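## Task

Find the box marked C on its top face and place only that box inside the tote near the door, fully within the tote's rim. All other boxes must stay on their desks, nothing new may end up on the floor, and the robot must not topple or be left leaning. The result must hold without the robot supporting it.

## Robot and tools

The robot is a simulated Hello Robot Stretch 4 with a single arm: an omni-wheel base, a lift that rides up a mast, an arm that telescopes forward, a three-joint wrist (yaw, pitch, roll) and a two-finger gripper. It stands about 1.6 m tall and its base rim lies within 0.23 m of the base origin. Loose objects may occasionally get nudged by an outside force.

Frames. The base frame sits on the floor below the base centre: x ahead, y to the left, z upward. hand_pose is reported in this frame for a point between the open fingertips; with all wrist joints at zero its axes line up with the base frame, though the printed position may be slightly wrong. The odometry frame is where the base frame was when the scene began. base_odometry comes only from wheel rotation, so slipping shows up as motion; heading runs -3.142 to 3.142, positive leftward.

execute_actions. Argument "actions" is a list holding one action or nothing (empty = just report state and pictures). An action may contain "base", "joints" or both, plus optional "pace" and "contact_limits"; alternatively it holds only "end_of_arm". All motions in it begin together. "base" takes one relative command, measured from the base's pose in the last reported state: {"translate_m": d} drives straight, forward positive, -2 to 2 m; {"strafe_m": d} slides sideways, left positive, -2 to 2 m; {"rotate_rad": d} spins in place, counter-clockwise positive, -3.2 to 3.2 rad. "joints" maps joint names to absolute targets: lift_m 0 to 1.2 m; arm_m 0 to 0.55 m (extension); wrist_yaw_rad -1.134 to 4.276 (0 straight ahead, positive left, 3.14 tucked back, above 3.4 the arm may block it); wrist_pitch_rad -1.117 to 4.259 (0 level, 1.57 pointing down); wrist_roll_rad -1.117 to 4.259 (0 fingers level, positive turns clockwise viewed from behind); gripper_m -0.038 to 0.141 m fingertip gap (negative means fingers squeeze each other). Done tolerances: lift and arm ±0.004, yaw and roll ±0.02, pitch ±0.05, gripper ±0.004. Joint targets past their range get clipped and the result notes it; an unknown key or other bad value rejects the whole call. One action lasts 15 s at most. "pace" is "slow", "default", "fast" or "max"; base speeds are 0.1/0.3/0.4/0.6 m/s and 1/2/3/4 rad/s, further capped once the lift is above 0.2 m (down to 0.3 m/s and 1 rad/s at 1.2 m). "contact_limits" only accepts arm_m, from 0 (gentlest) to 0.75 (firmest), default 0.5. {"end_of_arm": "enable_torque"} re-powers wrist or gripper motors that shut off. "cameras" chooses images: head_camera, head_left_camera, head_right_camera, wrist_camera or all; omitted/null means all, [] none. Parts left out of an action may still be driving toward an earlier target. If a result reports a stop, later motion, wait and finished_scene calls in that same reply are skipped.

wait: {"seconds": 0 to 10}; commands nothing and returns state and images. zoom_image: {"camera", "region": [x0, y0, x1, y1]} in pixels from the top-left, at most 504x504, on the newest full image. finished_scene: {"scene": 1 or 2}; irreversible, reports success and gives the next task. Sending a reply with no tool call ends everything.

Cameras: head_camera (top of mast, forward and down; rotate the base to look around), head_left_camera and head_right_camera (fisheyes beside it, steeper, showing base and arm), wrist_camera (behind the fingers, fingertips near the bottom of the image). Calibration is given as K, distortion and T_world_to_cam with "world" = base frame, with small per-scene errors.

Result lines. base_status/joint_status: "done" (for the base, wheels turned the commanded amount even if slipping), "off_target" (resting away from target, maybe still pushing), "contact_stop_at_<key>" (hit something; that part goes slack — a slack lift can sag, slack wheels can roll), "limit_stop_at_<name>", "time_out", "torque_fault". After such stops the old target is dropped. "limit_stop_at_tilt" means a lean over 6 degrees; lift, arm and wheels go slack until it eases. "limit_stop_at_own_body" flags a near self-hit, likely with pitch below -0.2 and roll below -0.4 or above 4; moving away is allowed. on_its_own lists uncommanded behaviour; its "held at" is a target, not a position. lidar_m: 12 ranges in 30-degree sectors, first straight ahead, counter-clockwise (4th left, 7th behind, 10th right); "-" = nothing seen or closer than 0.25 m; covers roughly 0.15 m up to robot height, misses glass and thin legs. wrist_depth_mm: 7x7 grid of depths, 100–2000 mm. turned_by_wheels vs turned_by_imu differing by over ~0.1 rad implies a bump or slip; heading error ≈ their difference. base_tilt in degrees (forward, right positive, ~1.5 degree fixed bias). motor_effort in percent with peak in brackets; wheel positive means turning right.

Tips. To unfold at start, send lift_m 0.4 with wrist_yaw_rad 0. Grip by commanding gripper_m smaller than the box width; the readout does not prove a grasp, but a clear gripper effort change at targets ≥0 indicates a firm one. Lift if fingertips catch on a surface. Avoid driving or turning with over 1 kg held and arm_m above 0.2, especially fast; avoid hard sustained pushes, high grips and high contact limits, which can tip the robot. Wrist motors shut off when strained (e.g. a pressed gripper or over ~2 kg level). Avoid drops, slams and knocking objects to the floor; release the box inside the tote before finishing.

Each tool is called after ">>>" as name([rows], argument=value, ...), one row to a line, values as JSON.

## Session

>>> execute_actions(actions=[])

Scene clock: 0.00 s.
base_odometry: x=+0.000 y=+0.000 heading=+0.000 (m, m, rad; odometry frame)
turned_by_wheels: +0.000 (rad since the last result)
turned_by_imu: +0.000 (rad since the last result)
base_tilt: forward=-0.3 right=-0.2 (deg)
lidar_m: 0.75 0.84 0.69 0.71 0.86 0.94 0.93 1.07 1.59 2.19 0.90 0.75
base_status: not commanded
joint_positions: lift_m=+0.238 arm_m=+0.002 wrist_yaw_rad=+3.151 wrist_pitch_rad=+0.011 wrist_roll_rad=-0.011 gripper_m=+0.057
joint_status: not commanded
motor_effort: lift_m=+18 arm_m=+0 wrist_yaw_rad=+2 wrist_pitch_rad=-5 wrist_roll_rad=-1 gripper_m=-1 wheel_0=-1 wheel_1=-1 wheel_2=+1 (%)
hand_pose: x=-0.1164 y=+0.0848 z=+0.4129 quat_wxyz=(-0.005, -0.005, -0.006, +1.000) (m; base frame)
wrist_depth_mm: - 122 209 1042 991 931 878 / - 116 141 1078 991 931 891 / - 124 165 1060 1008 931 904 / 136 136 1118 1078 1008 960 904 / 1281 1229 1138 1078 991 946 904 / 1098 1205 1118 1060 196 946 917 / 842 878 991 - 976 904 891
pictures: head_camera, head_left_camera, head_right_camera, wrist_camera
camera_calibration (this result's frames):
wrist_camera: T_world_to_cam=[[-0.00769629, 0.999927, 0.00929373, -0.0864915], [0.0623675, 0.00975591, -0.998006, 0.461047], [-0.998024, -0.00710132, -0.062438, 0.140547], [0, 0, 0, 1]] pos_world=[0.110849, 0.0829853, 0.469707]
Images, in order (width x height): head_camera 420x560, head_left_camera 420x672, head_right_camera 420x672, wrist_camera 616x392.

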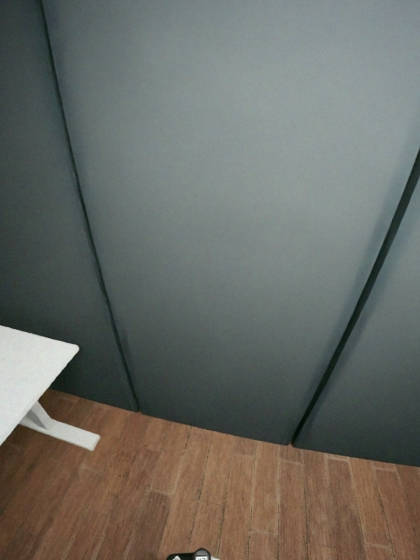

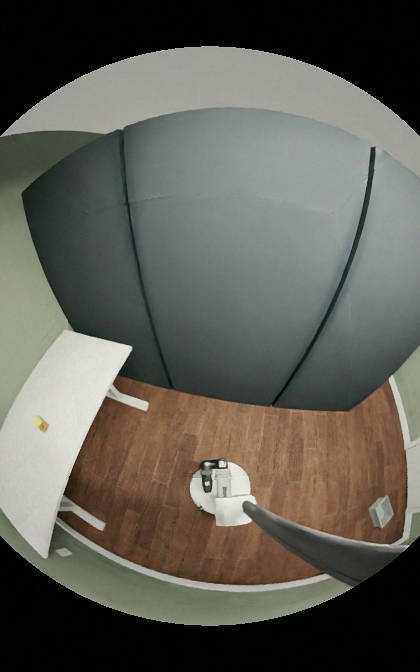

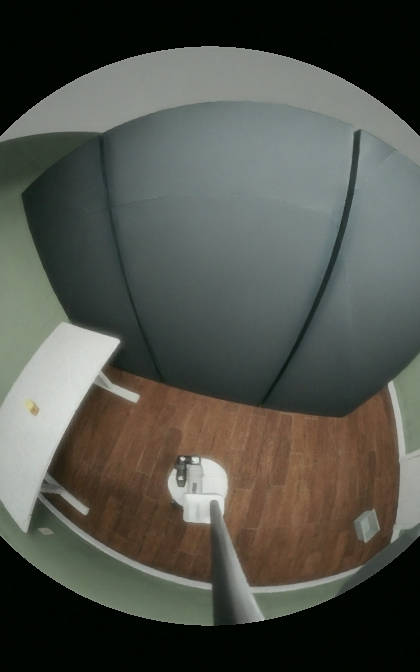

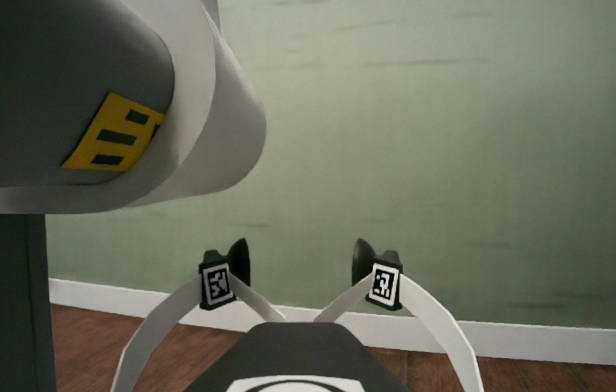

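>>> zoom_image(camera="head_left_camera", region=[15, 400, 65, 445])

>>> zoom_image(camera="head_right_camera", region=[280, 360, 420, 580])

Region (15, 400, 65, 445) of head_left_camera's 420x672 image, scaled by 10.080, with more detail than that image has; it fills the top 454 rows of this view, and the rest is white.

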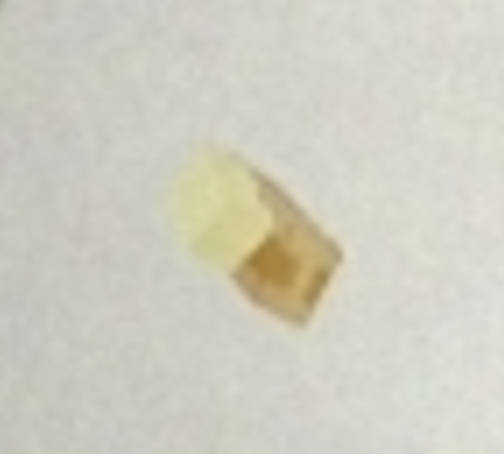

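Region (280, 360, 420, 580) of head_right_camera's 420x672 image, scaled by 2.291, with more detail than that image has; it fills the left 321 columns of this view, and the rest is white.

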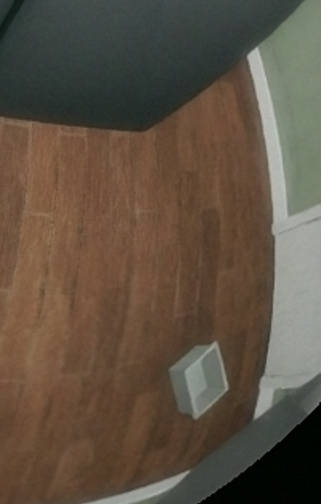

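>>> execute_actions([
  {"base": {"strafe_m": -1.8}, "pace": "max"},
])

Scene clock: 38.10 s.
base_odometry: x=+0.000 y=-1.800 heading=+0.000 (m, m, rad; odometry frame)
turned_by_wheels: +0.000 (rad since the last result)
turned_by_imu: -0.007 (rad since the last result)
base_tilt: forward=-0.3 right=-0.2 (deg)
lidar_m: 2.57 0.55 0.62 2.47 1.62 0.69 0.94 0.54 0.44 0.45 0.55 0.93
base_status: done
joint_positions: lift_m=+0.238 arm_m=+0.002 wrist_yaw_rad=+3.151 wrist_pitch_rad=+0.011 wrist_roll_rad=-0.011 gripper_m=+0.057
joint_status: not commanded
motor_effort: lift_m=+19(19) arm_m=+0(0) wrist_yaw_rad=+2(2) wrist_pitch_rad=-4(5) wrist_roll_rad=-1(1) gripper_m=-2(3) wheel_0=-3(14) wheel_1=+3(15) wheel_2=+0(1) (%)
hand_pose: x=-0.1164 y=+0.0848 z=+0.4129 quat_wxyz=(-0.005, -0.005, -0.006, +1.000) (m; base frame)
wrist_depth_mm: - 122 208 1499 1397 1336 1255 / - 116 141 1499 1430 1336 1255 / - 125 165 1499 1430 1366 1281 / 136 136 1118 1537 1430 1366 1281 / 621 809 1042 1537 1430 1336 1281 / 621 723 991 1229 196 1308 1255 / 615 723 991 - 778 866 946
pictures: head_camera, head_left_camera, head_right_camera, wrist_camera
camera_calibration (this result's frames):
wrist_camera: T_world_to_cam=[[-0.00769667, 0.999927, 0.00929383, -0.0864913], [0.0624078, 0.00975632, -0.998003, 0.46102], [-0.998021, -0.00710129, -0.0624784, 0.140562], [0, 0, 0, 1]] pos_world=[0.110847, 0.0829853, 0.469685]
Images, in order (width x height): head_camera 420x560, head_left_camera 420x672, head_right_camera 420x672, wrist_camera 616x392.

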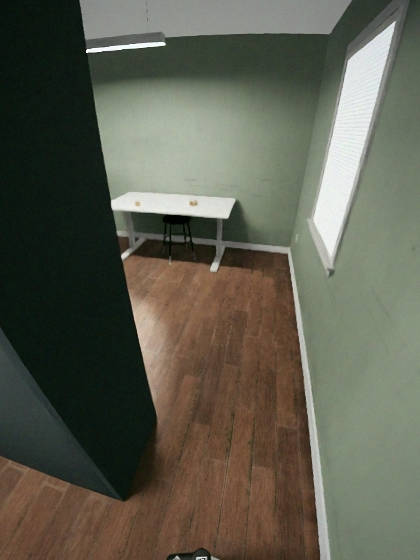

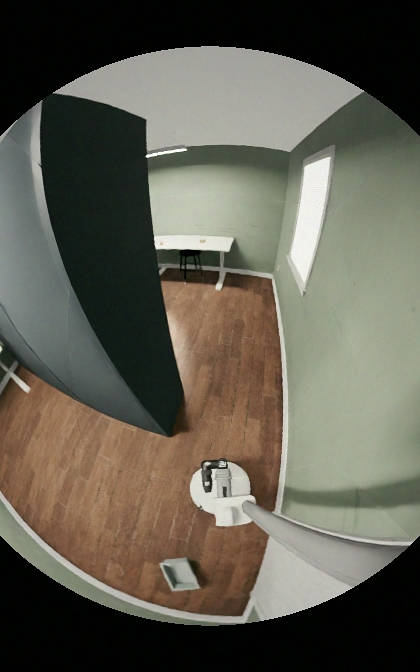

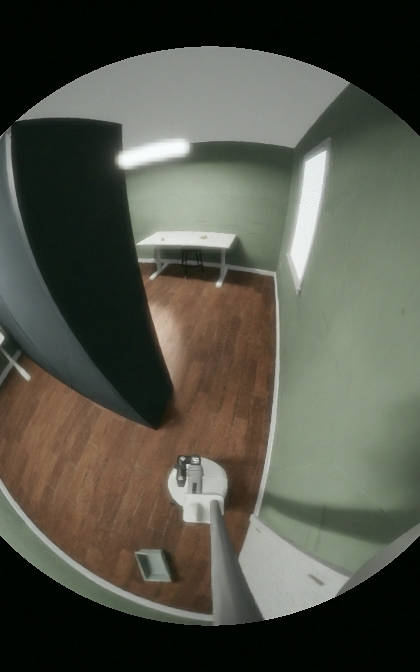

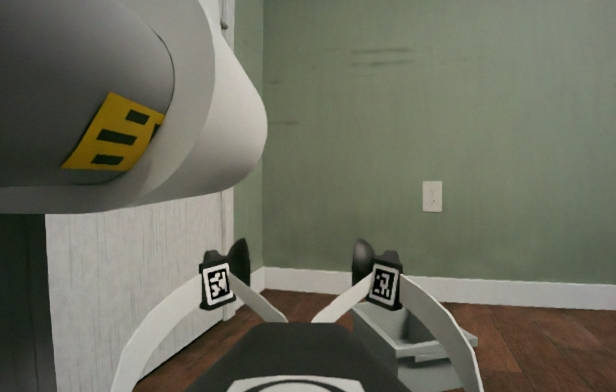

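>>> execute_actions([
  {"base": {"strafe_m": -0.08}, "pace": "fast"},
], cameras=[])

>>> execute_actions([
  {"base": {"translate_m": 1.85}, "joints": {"lift_m": 0.74}, "pace": "max"},
])

Scene clock: 49.60 s.
base_odometry: x=+0.000 y=-1.880 heading=+0.000 (m, m, rad; odometry frame)
turned_by_wheels: +0.000 (rad since the last result)
turned_by_imu: -0.002 (rad since the last result)
base_tilt: forward=-0.3 right=-0.2 (deg)
lidar_m: 2.57 0.64 0.60 2.55 1.66 0.74 0.78 0.43 0.39 0.37 0.45 0.78
base_status: done
joint_positions: lift_m=+0.238 arm_m=+0.002 wrist_yaw_rad=+3.151 wrist_pitch_rad=+0.011 wrist_roll_rad=-0.011 gripper_m=+0.057
joint_status: not commanded
motor_effort: lift_m=+19(19) arm_m=+0(0) wrist_yaw_rad=+0(1) wrist_pitch_rad=-4(5) wrist_roll_rad=-1(2) gripper_m=-2(4) wheel_0=-1(12) wheel_1=+2(13) wheel_2=+0(0) (%)
hand_pose: x=-0.1164 y=+0.0848 z=+0.4129 quat_wxyz=(-0.005, -0.005, -0.006, +1.000) (m; base frame)
wrist_depth_mm: - 122 209 1537 1464 1366 1281 / - 116 141 1537 1430 1366 1281 / - 125 165 1499 1430 1366 1308 / 136 136 976 1537 1464 1397 1308 / 530 699 917 1537 1464 1397 1308 / 535 634 854 1229 197 1308 1281 / 525 627 917 - 878 788 960
pictures: none
No camera images: the call's "cameras" was empty. Leave "cameras" out to get every camera's image.

Scene clock: 54.23 s.
base_odometry: x=+1.850 y=-1.880 heading=+0.000 (m, m, rad; odometry frame)
turned_by_wheels: +0.000 (rad since the last result)
turned_by_imu: -0.004 (rad since the last result)
base_tilt: forward=-0.3 right=-0.2 (deg)
lidar_m: 0.73 0.87 1.48 2.09 1.19 1.02 1.78 0.99 0.82 0.80 0.94 0.73
base_status: done
joint_positions: lift_m=+0.740 arm_m=+0.002 wrist_yaw_rad=+3.151 wrist_pitch_rad=+0.011 wrist_roll_rad=-0.011 gripper_m=+0.057
joint_status: all done
motor_effort: lift_m=+21(24) arm_m=+0(0) wrist_yaw_rad=+3(3) wrist_pitch_rad=-4(6) wrist_roll_rad=+0(1) gripper_m=-2(2) wheel_0=+1(9) wheel_1=+1(9) wheel_2=+2(17) (%)
hand_pose: x=-0.1164 y=+0.0848 z=+0.9149 quat_wxyz=(-0.005, -0.005, -0.006, +1.000) (m; base frame)
wrist_depth_mm: - 122 209 - - 1098 1118 / - 116 141 - - 1397 1336 / - 125 165 - - 1430 1336 / 136 136 1863 - - 1430 1366 / 1042 1336 1756 - 1464 1430 1366 / 1042 1229 1661 - 196 1229 1205 / 1025 1205 1756 - 1499 1397 1366
pictures: head_camera, head_left_camera, head_right_camera, wrist_camera
camera_calibration (this result's frames):
wrist_camera: T_world_to_cam=[[-0.00770629, 0.999927, 0.00929382, -0.0911555], [0.0623394, 0.00975641, -0.998007, 0.962076], [-0.998025, -0.00711156, -0.06241, 0.171866], [0, 0, 0, 1]] pos_world=[0.110849, 0.0829847, 0.971732]
Images, in order (width x height): head_camera 420x560, head_left_camera 420x672, head_right_camera 420x672, wrist_camera 616x392.

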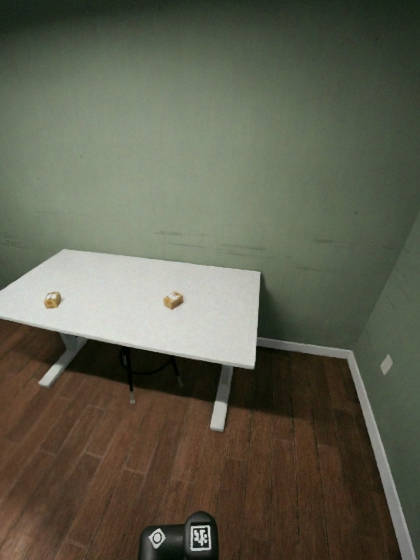

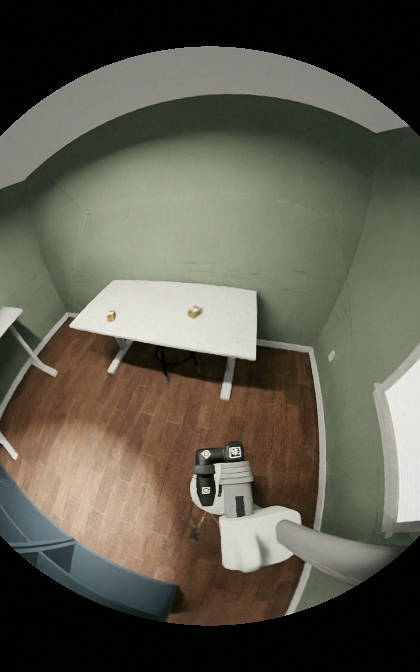

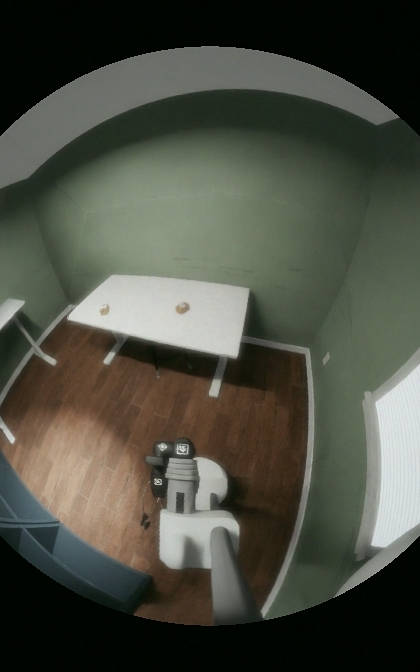

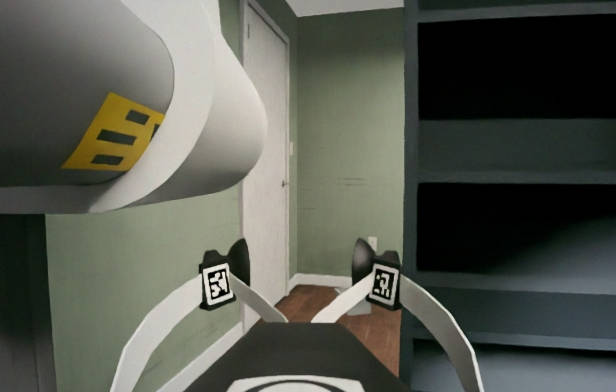

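>>> zoom_image(camera="head_camera", region=[153, 282, 195, 318])

>>> zoom_image(camera="head_camera", region=[32, 282, 74, 318])

Region (153, 282, 195, 318) of head_camera's 420x560 image, scaled by 12.000, with more detail than that image has; it fills the top 432 rows of this view, and the rest is white.

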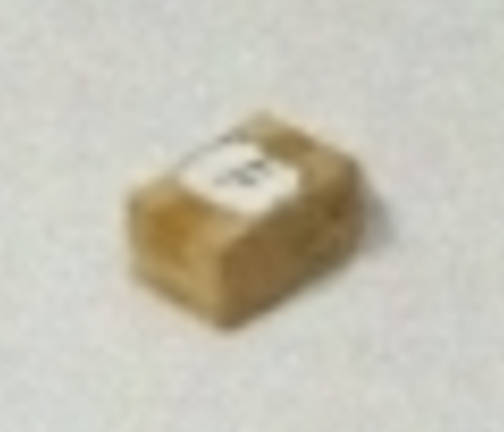

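Region (32, 282, 74, 318) of head_camera's 420x560 image, scaled by 12.000, with more detail than that image has; it fills the top 432 rows of this view, and the rest is white.

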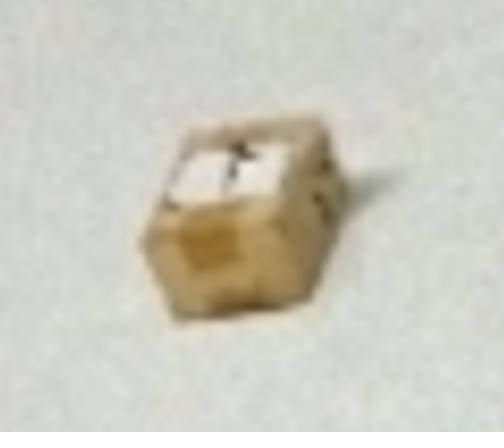

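>>> execute_actions([
  {"base": {"strafe_m": 1.2}, "joints": {"wrist_yaw_rad": 0.0}, "pace": "max"},
], cameras=["head_camera", "head_left_camera"])

Scene clock: 67.53 s.
base_odometry: x=+1.850 y=-0.679 heading=+0.000 (m, m, rad; odometry frame)
turned_by_wheels: +0.000 (rad since the last result)
turned_by_imu: -0.001 (rad since the last result)
base_tilt: forward=-0.3 right=-0.2 (deg)
lidar_m: 1.02 1.11 0.94 0.91 0.86 0.72 0.71 0.85 2.00 1.98 1.21 1.02
base_status: done
joint_positions: lift_m=+0.740 arm_m=+0.002 wrist_yaw_rad=+0.000 wrist_pitch_rad=+0.011 wrist_roll_rad=-0.011 gripper_m=+0.057
joint_status: all done
motor_effort: lift_m=+21(21) arm_m=+0(0) wrist_yaw_rad=+2(5) wrist_pitch_rad=-6(6) wrist_roll_rad=-1(0) gripper_m=-6(2) wheel_0=+1(13) wheel_1=-3(13) wheel_2=+0(1) (%)
hand_pose: x=+0.4614 y=-0.0873 z=+0.9149 quat_wxyz=(+1.000, -0.006, +0.005, +0.000) (m; base frame)
wrist_depth_mm: 1863 1808 1661 1576 1499 1397 1336 / 1863 1808 1708 1576 1499 1397 1336 / 1863 1808 1708 1618 1537 1430 1366 / 1863 1808 1708 1618 1537 1430 1366 / 1863 1863 1708 1430 1078 1205 1205 / 1921 1921 866 842 196 842 831 / 1808 1808 1756 - 1537 1464 1281
pictures: head_camera, head_left_camera
Images, in order (width x height): head_camera 420x560, head_left_camera 420x672.

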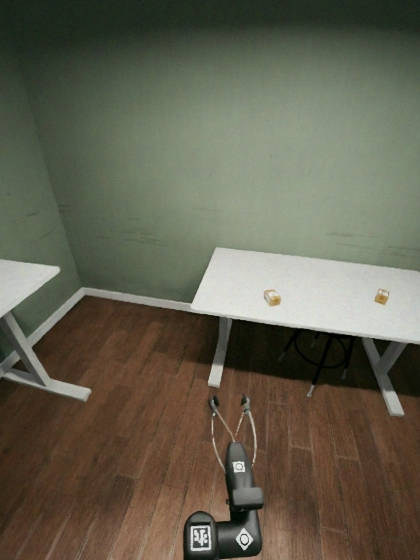

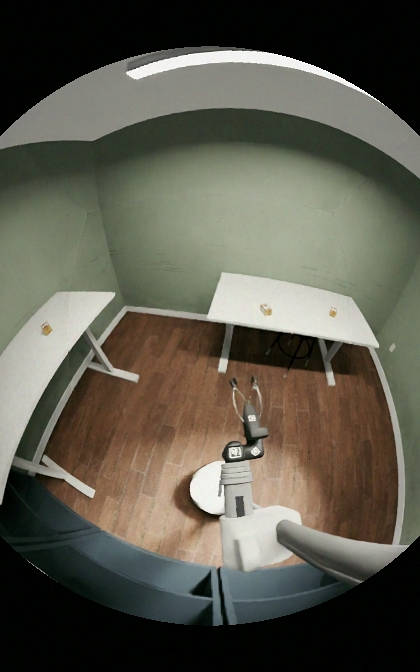

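>>> zoom_image(camera="head_camera", region=[252, 280, 294, 316])

>>> zoom_image(camera="head_camera", region=[360, 280, 402, 316])

>>> execute_actions([
  {"base": {"rotate_rad": 1.31}, "pace": "fast"},
])

Region (252, 280, 294, 316) of head_camera's 420x560 image, scaled by 12.000, with more detail than that image has; it fills the top 432 rows of this view, and the rest is white.

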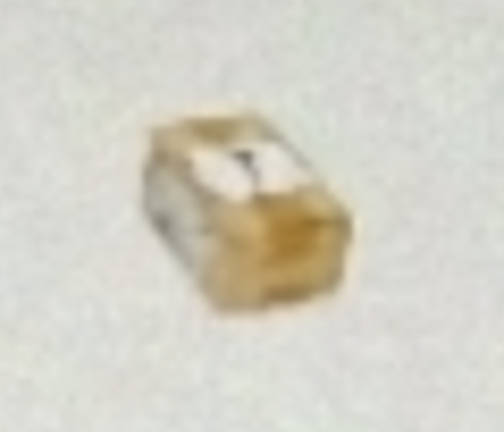

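Region (360, 280, 402, 316) of head_camera's 420x560 image, scaled by 12.000, with more detail than that image has; it fills the top 432 rows of this view, and the rest is white.

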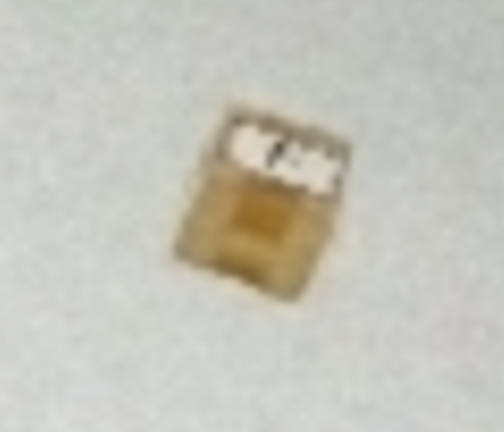

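Scene clock: 71.83 s.
base_odometry: x=+1.850 y=-0.679 heading=+1.310 (m, m, rad; odometry frame)
turned_by_wheels: +1.309 (rad since the last result)
turned_by_imu: +1.306 (rad since the last result)
base_tilt: forward=-0.3 right=-0.2 (deg)
lidar_m: 0.90 0.93 0.74 0.71 0.74 1.03 2.00 1.57 1.08 1.02 1.05 0.98
base_status: done
joint_positions: lift_m=+0.740 arm_m=+0.002 wrist_yaw_rad=+0.000 wrist_pitch_rad=+0.011 wrist_roll_rad=-0.011 gripper_m=+0.057
joint_status: not commanded
motor_effort: lift_m=+21(21) arm_m=+0(0) wrist_yaw_rad=+2(1) wrist_pitch_rad=-4(3) wrist_roll_rad=+1(2) gripper_m=-2(4) wheel_0=-4(11) wheel_1=-1(9) wheel_2=-2(10) (%)
hand_pose: x=+0.4614 y=-0.0874 z=+0.9149 quat_wxyz=(+1.000, -0.006, +0.005, +0.000) (m; base frame)
wrist_depth_mm: 1366 1464 1499 1464 1464 1464 1464 / 1430 1430 1464 1499 1464 1464 1464 / 1430 1464 1464 1499 1464 1499 1464 / 1229 1042 1499 1464 1499 1537 1078 / 1464 1430 1499 1499 1499 1499 1499 / 1430 1118 1499 1499 197 1499 1537 / 1499 1464 1499 - 1537 1537 1576
pictures: head_camera, head_left_camera, head_right_camera, wrist_camera
camera_calibration (this result's frames):
wrist_camera: T_world_to_cam=[[-0.00119215, -0.999956, 0.00929435, -0.0922821], [-0.0624621, -0.00920175, -0.998005, 0.983651], [0.998047, -0.00177032, -0.0624484, -0.173186], [0, 0, 0, 1]] pos_world=[0.234178, -0.0835334, 0.971731]
Images, in order (width x height): head_camera 420x560, head_left_camera 420x672, head_right_camera 420x672, wrist_camera 616x392.

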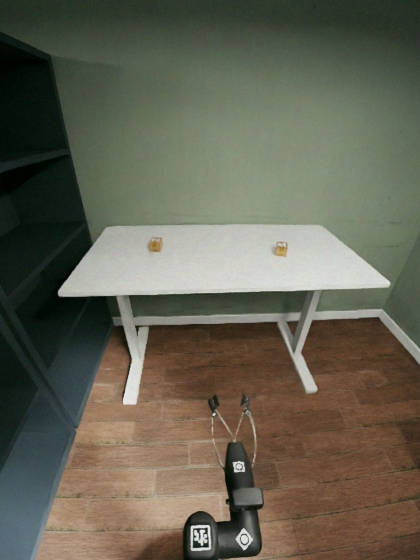

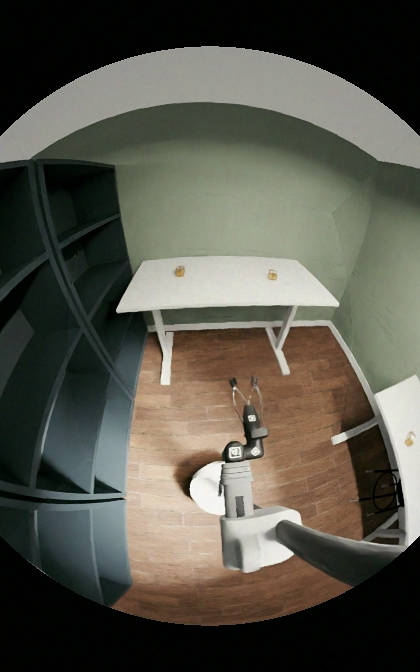

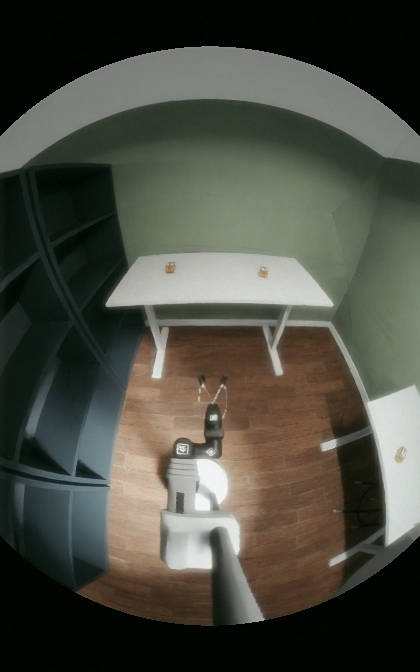

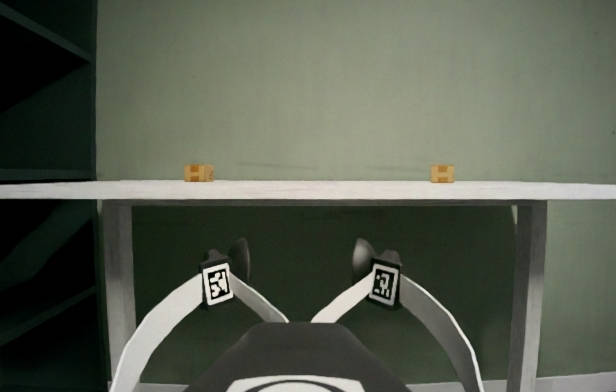

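>>> zoom_image(camera="head_camera", region=[135, 228, 177, 262])

>>> zoom_image(camera="head_camera", region=[260, 232, 302, 266])

Region (135, 228, 177, 262) of head_camera's 420x560 image, scaled by 12.000, with more detail than that image has; it fills the top 408 rows of this view, and the rest is white.

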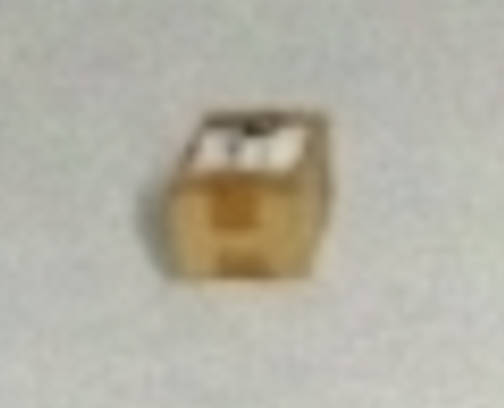

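Region (260, 232, 302, 266) of head_camera's 420x560 image, scaled by 12.000, with more detail than that image has; it fills the top 408 rows of this view, and the rest is white.

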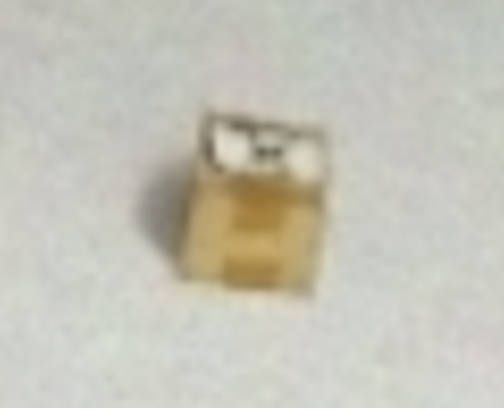

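>>> execute_actions([
  {"base": {"translate_m": 0.5}, "joints": {"lift_m": 0.98}, "pace": "fast"},
], cameras=["head_camera", "wrist_camera"])

Scene clock: 80.17 s.
base_odometry: x=+1.979 y=-0.196 heading=+1.310 (m, m, rad; odometry frame)
turned_by_wheels: +0.000 (rad since the last result)
turned_by_imu: -0.003 (rad since the last result)
base_tilt: forward=-0.4 right=-0.2 (deg)
lidar_m: 0.42 0.46 0.61 0.72 0.74 1.01 2.50 1.53 1.08 1.05 0.63 0.45
base_status: done
joint_positions: lift_m=+0.980 arm_m=+0.002 wrist_yaw_rad=+0.000 wrist_pitch_rad=+0.011 wrist_roll_rad=-0.011 gripper_m=+0.057
joint_status: all done
motor_effort: lift_m=+22(24) arm_m=+0(0) wrist_yaw_rad=+0(0) wrist_pitch_rad=-5(6) wrist_roll_rad=+2(0) gripper_m=-2(2) wheel_0=+2(8) wheel_1=+2(7) wheel_2=+1(14) (%)
hand_pose: x=+0.4614 y=-0.0874 z=+1.1548 quat_wxyz=(+1.000, -0.006, +0.005, +0.000) (m; base frame)
wrist_depth_mm: 960 960 960 976 976 976 976 / 976 991 991 976 991 991 1008 / 976 976 991 991 991 991 1008 / 991 1008 991 991 1008 1008 1008 / 991 991 1008 1008 1008 1025 1008 / 699 580 621 683 196 723 707 / 504 484 539 - 544 500 496
pictures: head_camera, wrist_camera
camera_calibration (this result's frames):
wrist_camera: T_world_to_cam=[[-0.00120576, -0.999956, 0.00929432, -0.0945094], [-0.0624628, -0.00920087, -0.998005, 1.22306], [0.998047, -0.00178391, -0.0624489, -0.158204], [0, 0, 0, 1]] pos_world=[0.234177, -0.0835342, 1.21162]
Images, in order (width x height): head_camera 420x560, wrist_camera 616x392.

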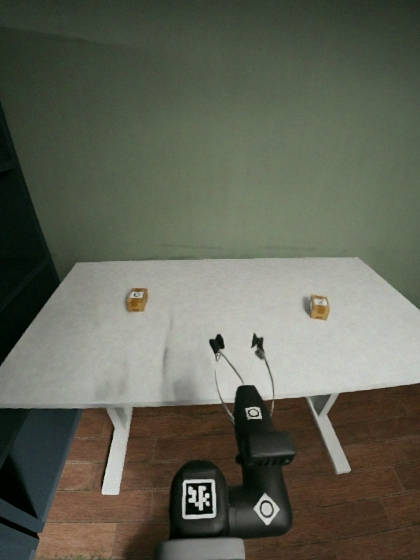

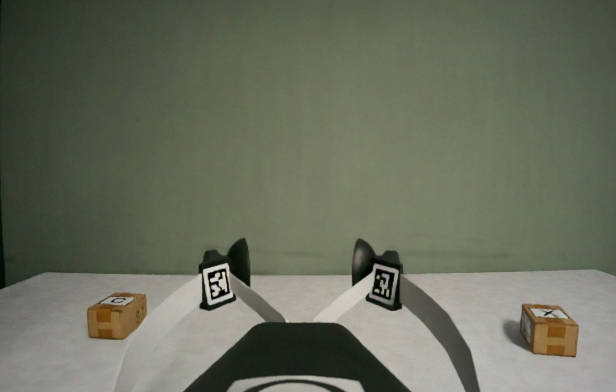

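>>> zoom_image(camera="head_camera", region=[112, 278, 162, 322])

>>> zoom_image(camera="wrist_camera", region=[70, 275, 170, 350])

Region (112, 278, 162, 322) of head_camera's 420x560 image, scaled by 10.080, with more detail than that image has; it fills the top 444 rows of this view, and the rest is white.

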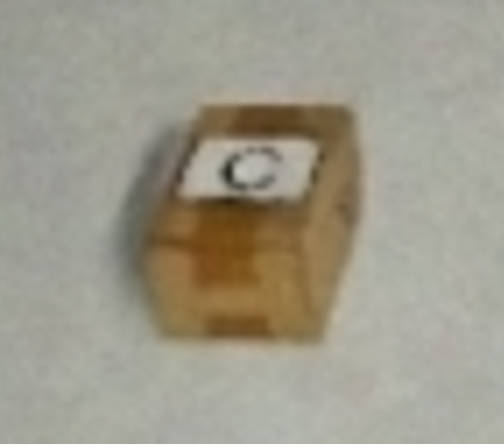

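Region (70, 275, 170, 350) of wrist_camera's 616x392 image, scaled by 5.040; it fills the top 378 rows of this view, and the rest is white.

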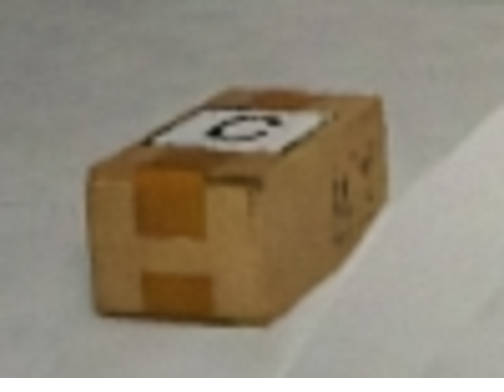

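>>> execute_actions([
  {"base": {"strafe_m": 0.3}, "joints": {"arm_m": 0.29, "wrist_pitch_rad": 0.35, "gripper_m": 0.141, "lift_m": 0.97}, "pace": "fast"},
], cameras=["head_camera", "wrist_camera"])

Scene clock: 98.33 s.
base_odometry: x=+1.689 y=-0.119 heading=+1.310 (m, m, rad; odometry frame)
turned_by_wheels: +0.000 (rad since the last result)
turned_by_imu: -0.001 (rad since the last result)
base_tilt: forward=-0.3 right=-0.3 (deg)
lidar_m: 0.40 0.44 0.43 0.41 0.44 0.61 2.51 1.97 1.41 1.34 0.62 0.45
base_status: done
joint_positions: lift_m=+0.970 arm_m=+0.289 wrist_yaw_rad=+0.000 wrist_pitch_rad=+0.352 wrist_roll_rad=-0.011 gripper_m=+0.141
joint_status: all done
motor_effort: lift_m=+16(18) arm_m=+7(8) wrist_yaw_rad=+2(2) wrist_pitch_rad=-3(1) wrist_roll_rad=+0(1) gripper_m=+0(5) wheel_0=-1(10) wheel_1=+1(11) wheel_2=+0(1) (%)
hand_pose: x=+0.7304 y=-0.0874 z=+1.0490 quat_wxyz=(+0.985, -0.005, +0.175, +0.001) (m; base frame)
wrist_depth_mm: 627 634 634 634 640 634 640 / 661 661 668 676 676 676 676 / 707 699 707 715 723 715 715 / 621 574 574 580 580 580 585 / 421 421 427 351 427 427 427 / 330 309 310 165 312 322 334 / 274 276 287 - 289 278 278
pictures: head_camera, wrist_camera
camera_calibration (this result's frames):
wrist_camera: T_world_to_cam=[[0.00203266, -0.999955, 0.0092237, -0.0954826], [-0.392688, -0.00928096, -0.919625, 1.29323], [0.91967, -0.00175275, -0.392689, -0.0296039], [0, 0, 0, 1]] pos_world=[0.535255, -0.0835278, 1.17854]
Images, in order (width x height): head_camera 420x560, wrist_camera 616x392.

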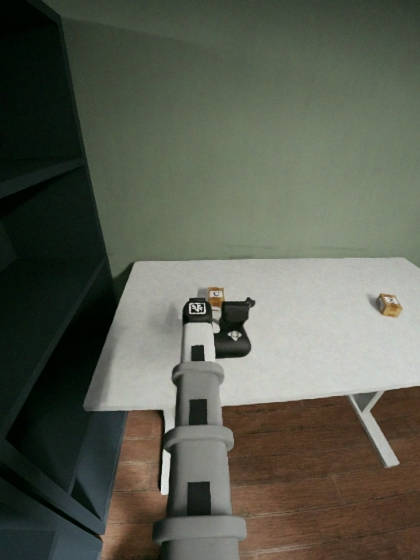

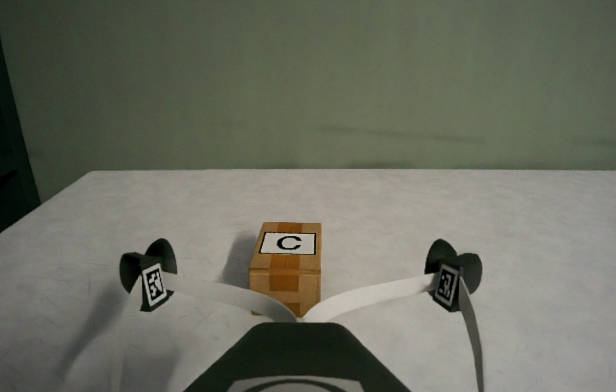

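>>> execute_actions([
  {"base": {"strafe_m": 0.011}, "joints": {"arm_m": 0.382, "lift_m": 0.901}},
], cameras=["wrist_camera"])

Scene clock: 106.33 s.
base_odometry: x=+1.678 y=-0.116 heading=+1.310 (m, m, rad; odometry frame)
turned_by_wheels: +0.000 (rad since the last result)
turned_by_imu: -0.001 (rad since the last result)
base_tilt: forward=-0.3 right=-0.2 (deg)
lidar_m: 0.42 0.44 0.43 0.41 0.43 0.60 2.51 1.98 1.40 1.36 0.66 0.44
base_status: done
joint_positions: lift_m=+0.901 arm_m=+0.381 wrist_yaw_rad=+0.000 wrist_pitch_rad=+0.352 wrist_roll_rad=-0.011 gripper_m=+0.141
joint_status: all done
motor_effort: lift_m=+15(13) arm_m=+7(8) wrist_yaw_rad=+0(1) wrist_pitch_rad=-5(4) wrist_roll_rad=-1(1) gripper_m=-1(0) wheel_0=-2(9) wheel_1=+3(9) wheel_2=+0(2) (%)
hand_pose: x=+0.8223 y=-0.0874 z=+0.9801 quat_wxyz=(+0.985, -0.005, +0.175, +0.001) (m; base frame)
wrist_depth_mm: 544 549 554 554 554 559 554 / 580 574 580 585 580 585 591 / 609 603 597 603 603 603 603 / 397 397 397 273 402 404 407 / 290 291 281 201 297 294 296 / 229 214 214 165 216 224 231 / 190 190 199 - 200 191 196
pictures: wrist_camera
camera_calibration (this result's frames):
wrist_camera: T_world_to_cam=[[0.00182514, -0.999956, 0.00922376, -0.0949194], [-0.392719, -0.00919946, -0.919612, 1.26597], [0.919657, -0.00194393, -0.392719, -0.141237], [0, 0, 0, 1]] pos_world=[0.627233, -0.0835436, 1.10961]
Images, in order (width x height): wrist_camera 616x392.

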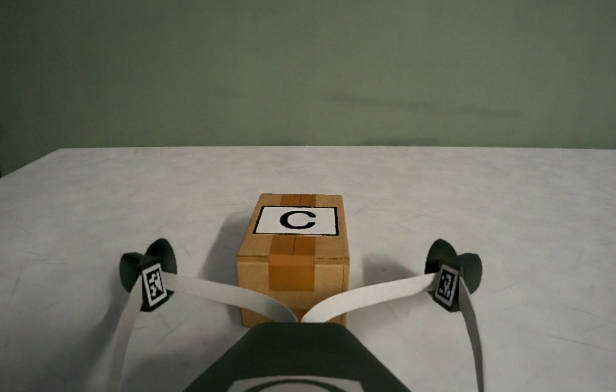

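>>> execute_actions([
  {"joints": {"arm_m": 0.388, "gripper_m": 0.02}},
], cameras=["wrist_camera"])

>>> execute_actions([
  {"joints": {"lift_m": 0.94}},
], cameras=["wrist_camera"])

Scene clock: 110.87 s.
base_odometry: x=+1.678 y=-0.116 heading=+1.310 (m, m, rad; odometry frame)
turned_by_wheels: +0.000 (rad since the last result)
turned_by_imu: -0.002 (rad since the last result)
base_tilt: forward=-0.3 right=-0.2 (deg)
lidar_m: 0.43 0.44 0.44 0.40 0.43 0.61 2.50 1.99 1.40 1.34 0.64 0.45
base_status: not commanded
joint_positions: lift_m=+0.901 arm_m=+0.387 wrist_yaw_rad=+0.000 wrist_pitch_rad=+0.353 wrist_roll_rad=-0.011 gripper_m=+0.020
joint_status: all done
motor_effort: lift_m=+15(15) arm_m=+8(9) wrist_yaw_rad=+3(0) wrist_pitch_rad=-8(7) wrist_roll_rad=+1(2) gripper_m=-16(14) wheel_0=-1(1) wheel_1=+3(3) wheel_2=+0(0) (%)
hand_pose: x=+0.8282 y=-0.0874 z=+0.9798 quat_wxyz=(+0.984, -0.005, +0.176, +0.001) (m; base frame)
wrist_depth_mm: 539 544 549 549 554 549 549 / 574 574 574 574 574 580 574 / 591 591 597 597 603 603 603 / 394 394 397 399 397 402 399 / 289 291 278 193 296 294 293 / 227 213 186 184 186 222 230 / 190 189 198 - 199 190 196
pictures: wrist_camera
camera_calibration (this result's frames):
wrist_camera: T_world_to_cam=[[0.00182365, -0.999956, 0.00922223, -0.0949279], [-0.39353, -0.00919574, -0.919266, 1.2684], [0.91931, -0.00195281, -0.39353, -0.145673], [0, 0, 0, 1]] pos_world=[0.633245, -0.0835443, 1.10954]
Images, in order (width x height): wrist_camera 616x392.

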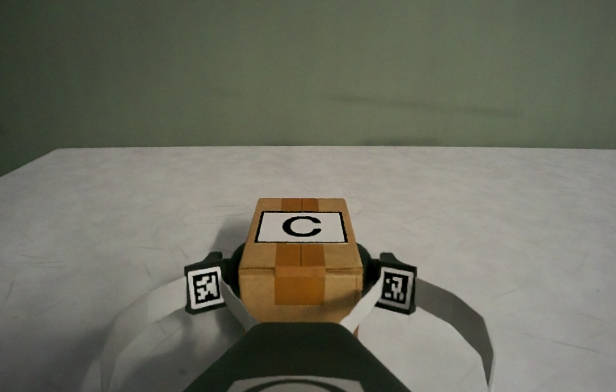

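Scene clock: 111.87 s.
base_odometry: x=+1.678 y=-0.116 heading=+1.310 (m, m, rad; odometry frame)
turned_by_wheels: +0.000 (rad since the last result)
turned_by_imu: +0.000 (rad since the last result)
base_tilt: forward=-0.3 right=-0.2 (deg)
lidar_m: 0.41 0.43 0.43 0.41 0.43 0.61 2.50 2.00 1.41 1.34 0.64 0.45
base_status: not commanded
joint_positions: lift_m=+0.940 arm_m=+0.387 wrist_yaw_rad=+0.000 wrist_pitch_rad=+0.353 wrist_roll_rad=-0.011 gripper_m=+0.020
joint_status: all done
motor_effort: lift_m=+23(21) arm_m=+8(8) wrist_yaw_rad=+1(1) wrist_pitch_rad=-7(7) wrist_roll_rad=-1(0) gripper_m=-15(19) wheel_0=-2(1) wheel_1=+3(3) wheel_2=+0(0) (%)
hand_pose: x=+0.8282 y=-0.0874 z=+1.0181 quat_wxyz=(+0.984, -0.005, +0.176, +0.001) (m; base frame)
wrist_depth_mm: 539 544 544 549 549 549 549 / 574 574 569 580 580 580 580 / 609 603 615 615 615 615 615 / 492 492 492 496 500 500 500 / 359 364 347 193 368 368 366 / 283 265 186 184 186 276 287 / 236 236 247 - 248 237 239
pictures: wrist_camera
camera_calibration (this result's frames):
wrist_camera: T_world_to_cam=[[0.00182579, -0.999956, 0.00922183, -0.0952823], [-0.393741, -0.00919577, -0.919176, 1.30367], [0.91922, -0.00195279, -0.39374, -0.130296], [0, 0, 0, 1]] pos_world=[0.633254, -0.0835443, 1.14788]
Images, in order (width x height): wrist_camera 616x392.

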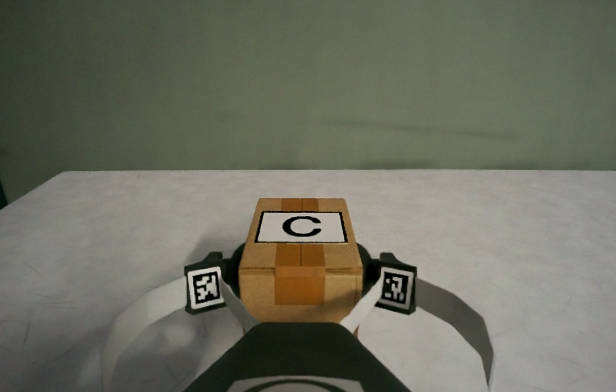

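>>> execute_actions([
  {"base": {"translate_m": -2.0}, "joints": {"arm_m": 0.005}, "pace": "max"},
], cameras=["head_left_camera", "wrist_camera"])

Scene clock: 126.00 s.
base_odometry: x=+1.163 y=-2.049 heading=+1.310 (m, m, rad; odometry frame)
turned_by_wheels: +0.000 (rad since the last result)
turned_by_imu: -0.001 (rad since the last result)
base_tilt: forward=-0.4 right=-0.2 (deg)
lidar_m: 1.68 0.57 0.60 1.88 0.75 0.52 0.49 0.53 0.71 1.36 1.43 1.93
base_status: done
joint_positions: lift_m=+0.940 arm_m=+0.006 wrist_yaw_rad=+0.000 wrist_pitch_rad=+0.353 wrist_roll_rad=-0.011 gripper_m=+0.020
joint_status: all done
motor_effort: lift_m=+23(23) arm_m=-8(8) wrist_yaw_rad=+1(1) wrist_pitch_rad=-8(9) wrist_roll_rad=+0(2) gripper_m=-17(15) wheel_0=-2(10) wheel_1=-1(8) wheel_2=-1(12) (%)
hand_pose: x=+0.4479 y=-0.0875 z=+1.0181 quat_wxyz=(+0.984, -0.005, +0.176, +0.001) (m; base frame)
wrist_depth_mm: 946 1430 - - - - - / 991 1078 - - - - - / 809 1078 - - - - - / 1138 1160 - - - - - / 1138 1182 1863 193 - - - / 891 917 186 184 186 1661 1708 / 759 1308 1464 - 1464 1430 1397
pictures: head_left_camera, wrist_camera
camera_calibration (this result's frames):
wrist_camera: T_world_to_cam=[[0.00160143, -0.999956, 0.00922123, -0.0945479], [-0.393996, -0.00910628, -0.919067, 1.1539], [0.919111, -0.0021613, -0.393993, 0.219571], [0, 0, 0, 1]] pos_world=[0.252974, -0.0835615, 1.1479]
Images, in order (width x height): head_left_camera 420x672, wrist_camera 616x392.

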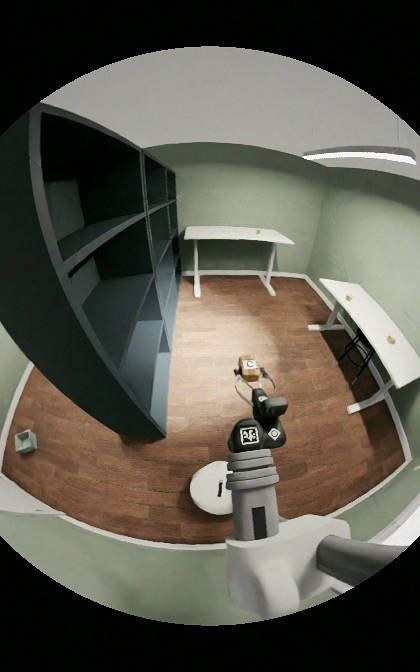

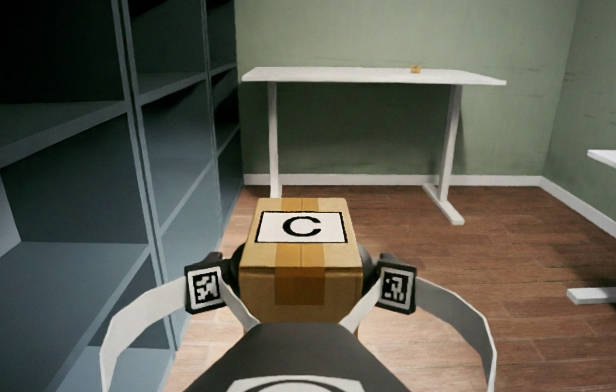

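>>> execute_actions([
  {"base": {"rotate_rad": 1.57}, "joints": {"wrist_pitch_rad": 1.2, "lift_m": 0.7}, "pace": "fast"},
], cameras=["head_camera"])

Scene clock: 131.00 s.
base_odometry: x=+1.163 y=-2.049 heading=+2.879 (m, m, rad; odometry frame)
turned_by_wheels: +1.569 (rad since the last result)
turned_by_imu: +1.565 (rad since the last result)
base_tilt: forward=-0.4 right=-0.2 (deg)
lidar_m: 1.86 0.77 0.54 0.49 0.51 0.67 1.40 1.44 1.97 1.72 0.57 0.60
base_status: done
joint_positions: lift_m=+0.700 arm_m=+0.006 wrist_yaw_rad=+0.000 wrist_pitch_rad=+1.201 wrist_roll_rad=-0.011 gripper_m=+0.020
joint_status: all done
motor_effort: lift_m=+16(21) arm_m=-8(8) wrist_yaw_rad=+0(3) wrist_pitch_rad=-2(3) wrist_roll_rad=-1(1) gripper_m=-15(18) wheel_0=-4(9) wheel_1=-2(7) wheel_2=-3(8) (%)
hand_pose: x=+0.2814 y=-0.0874 z=+0.6095 quat_wxyz=(+0.825, -0.005, +0.565, +0.003) (m; base frame)
wrist_depth_mm: 891 1025 1025 1008 1025 691 484 / 878 976 976 976 976 699 492 / 891 917 917 931 931 699 496 / 854 866 878 878 878 699 569 / 820 842 831 193 842 820 831 / 788 778 186 183 186 798 798 / 759 750 759 - 778 759 768
pictures: head_camera
Images, in order (width x height): head_camera 420x560.

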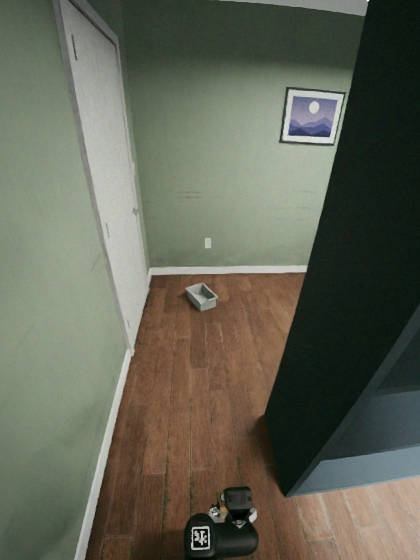

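>>> execute_actions([
  {"base": {"translate_m": 1.4}, "joints": {"lift_m": 0.44}, "pace": "max"},
], cameras=["head_camera", "wrist_camera"])

Scene clock: 137.40 s.
base_odometry: x=-0.189 y=-1.686 heading=+2.880 (m, m, rad; odometry frame)
turned_by_wheels: +0.001 (rad since the last result)
turned_by_imu: -0.005 (rad since the last result)
base_tilt: forward=-0.4 right=-0.1 (deg)
lidar_m: 0.48 0.77 0.54 0.49 0.55 0.77 1.87 0.65 0.74 1.94 1.68 1.25
base_status: done
joint_positions: lift_m=+0.440 arm_m=+0.006 wrist_yaw_rad=+0.000 wrist_pitch_rad=+1.201 wrist_roll_rad=-0.011 gripper_m=+0.020
joint_status: all done
motor_effort: lift_m=+18(17) arm_m=-8(8) wrist_yaw_rad=+0(0) wrist_pitch_rad=-2(2) wrist_roll_rad=-3(0) gripper_m=-17(16) wheel_0=+3(8) wheel_1=+3(7) wheel_2=+2(14) (%)
hand_pose: x=+0.2814 y=-0.0874 z=+0.3493 quat_wxyz=(+0.825, -0.005, +0.565, +0.003) (m; base frame)
wrist_depth_mm: 707 707 683 683 715 715 723 / 668 676 668 668 668 676 691 / 634 634 634 609 640 647 640 / 609 603 603 609 609 609 609 / 569 574 569 193 574 580 580 / 544 539 186 184 186 544 554 / 521 521 530 - 530 530 530
pictures: head_camera, wrist_camera
camera_calibration (this result's frames):
wrist_camera: T_world_to_cam=[[0.00808056, -0.999956, 0.00474111, -0.088319], [-0.949836, -0.00915775, -0.312614, 0.418236], [0.312644, -0.00197718, -0.949868, 0.473961], [0, 0, 0, 1]] pos_world=[0.249788, -0.0835479, 0.581366]
Images, in order (width x height): head_camera 420x560, wrist_camera 616x392.

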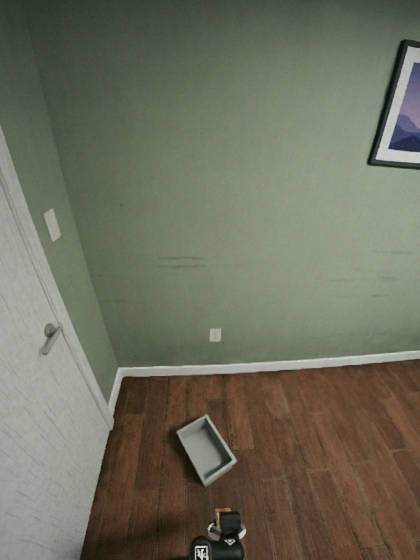

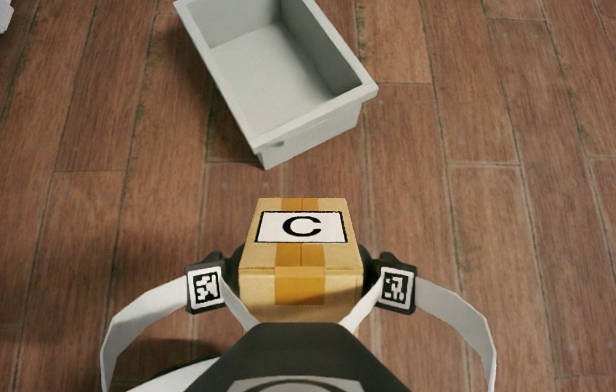

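>>> zoom_image(camera="head_camera", region=[155, 400, 265, 500])

Region (155, 400, 265, 500) of head_camera's 420x560 image, scaled by 4.582, with more detail than that image has; it fills the top 458 rows of this view, and the rest is white.

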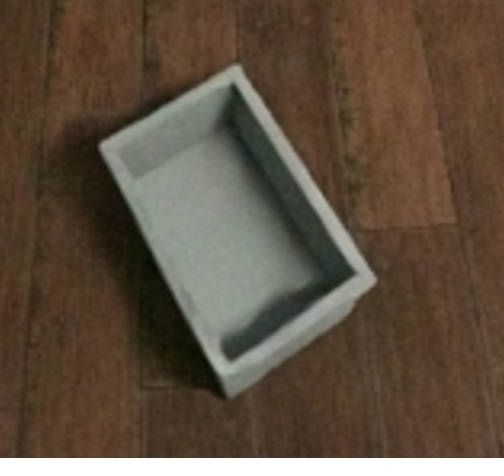

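>>> execute_actions([
  {"joints": {"arm_m": 0.352, "wrist_yaw_rad": 2.09, "wrist_pitch_rad": 1.92, "lift_m": 0.36}},
], cameras=["head_camera", "wrist_camera"])

Scene clock: 158.87 s.
base_odometry: x=-0.189 y=-1.686 heading=+2.880 (m, m, rad; odometry frame)
turned_by_wheels: +0.000 (rad since the last result)
turned_by_imu: -0.002 (rad since the last result)
base_tilt: forward=-0.3 right=-0.2 (deg)
lidar_m: 0.45 0.74 0.54 0.50 0.55 0.76 1.88 0.67 0.75 1.96 1.71 1.27
base_status: not commanded
joint_positions: lift_m=+0.360 arm_m=+0.351 wrist_yaw_rad=+2.089 wrist_pitch_rad=+1.919 wrist_roll_rad=-0.011 gripper_m=+0.020
joint_status: all done
motor_effort: lift_m=+16(18) arm_m=+8(8) wrist_yaw_rad=+4(10) wrist_pitch_rad=+5(9) wrist_roll_rad=-1(1) gripper_m=-15(17) wheel_0=+3(3) wheel_1=+2(2) wheel_2=+2(2) (%)
hand_pose: x=+0.6462 y=-0.0421 z=+0.2673 quat_wxyz=(+0.284, -0.710, +0.408, +0.499) (m; base frame)
wrist_depth_mm: 413 418 418 418 418 415 413 / 436 433 415 427 427 427 436 / 459 455 455 462 459 452 466 / 488 492 477 477 480 488 492 / 521 521 382 193 407 525 525 / 559 544 186 183 186 549 559 / 597 591 591 - 591 591 591
pictures: head_camera, wrist_camera
camera_calibration (this result's frames):
wrist_camera: T_world_to_cam=[[0.863885, 0.503685, -0.00174707, -0.53356], [0.464597, -0.795494, 0.389022, -0.395151], [0.194555, -0.336883, -0.921227, 0.336627], [0, 0, 0, 1]] pos_world=[0.579028, 0.0678099, 0.462901]
Images, in order (width x height): head_camera 420x560, wrist_camera 616x392.

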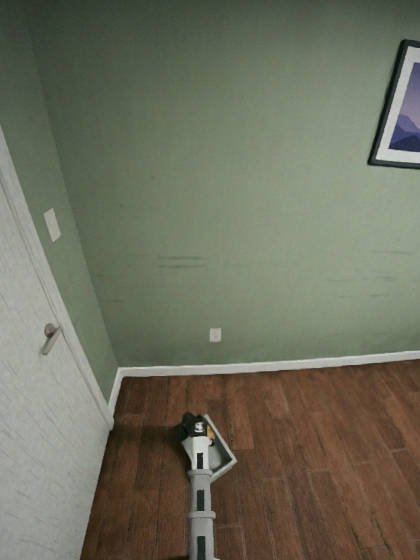

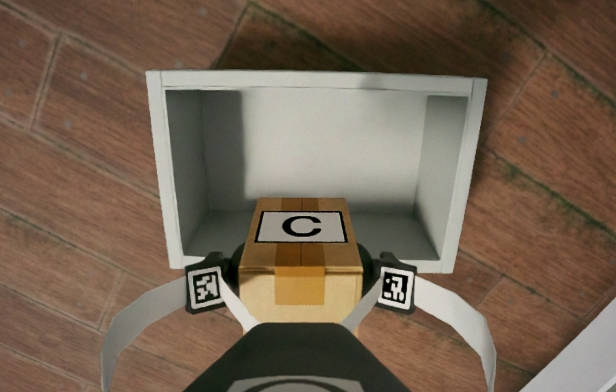

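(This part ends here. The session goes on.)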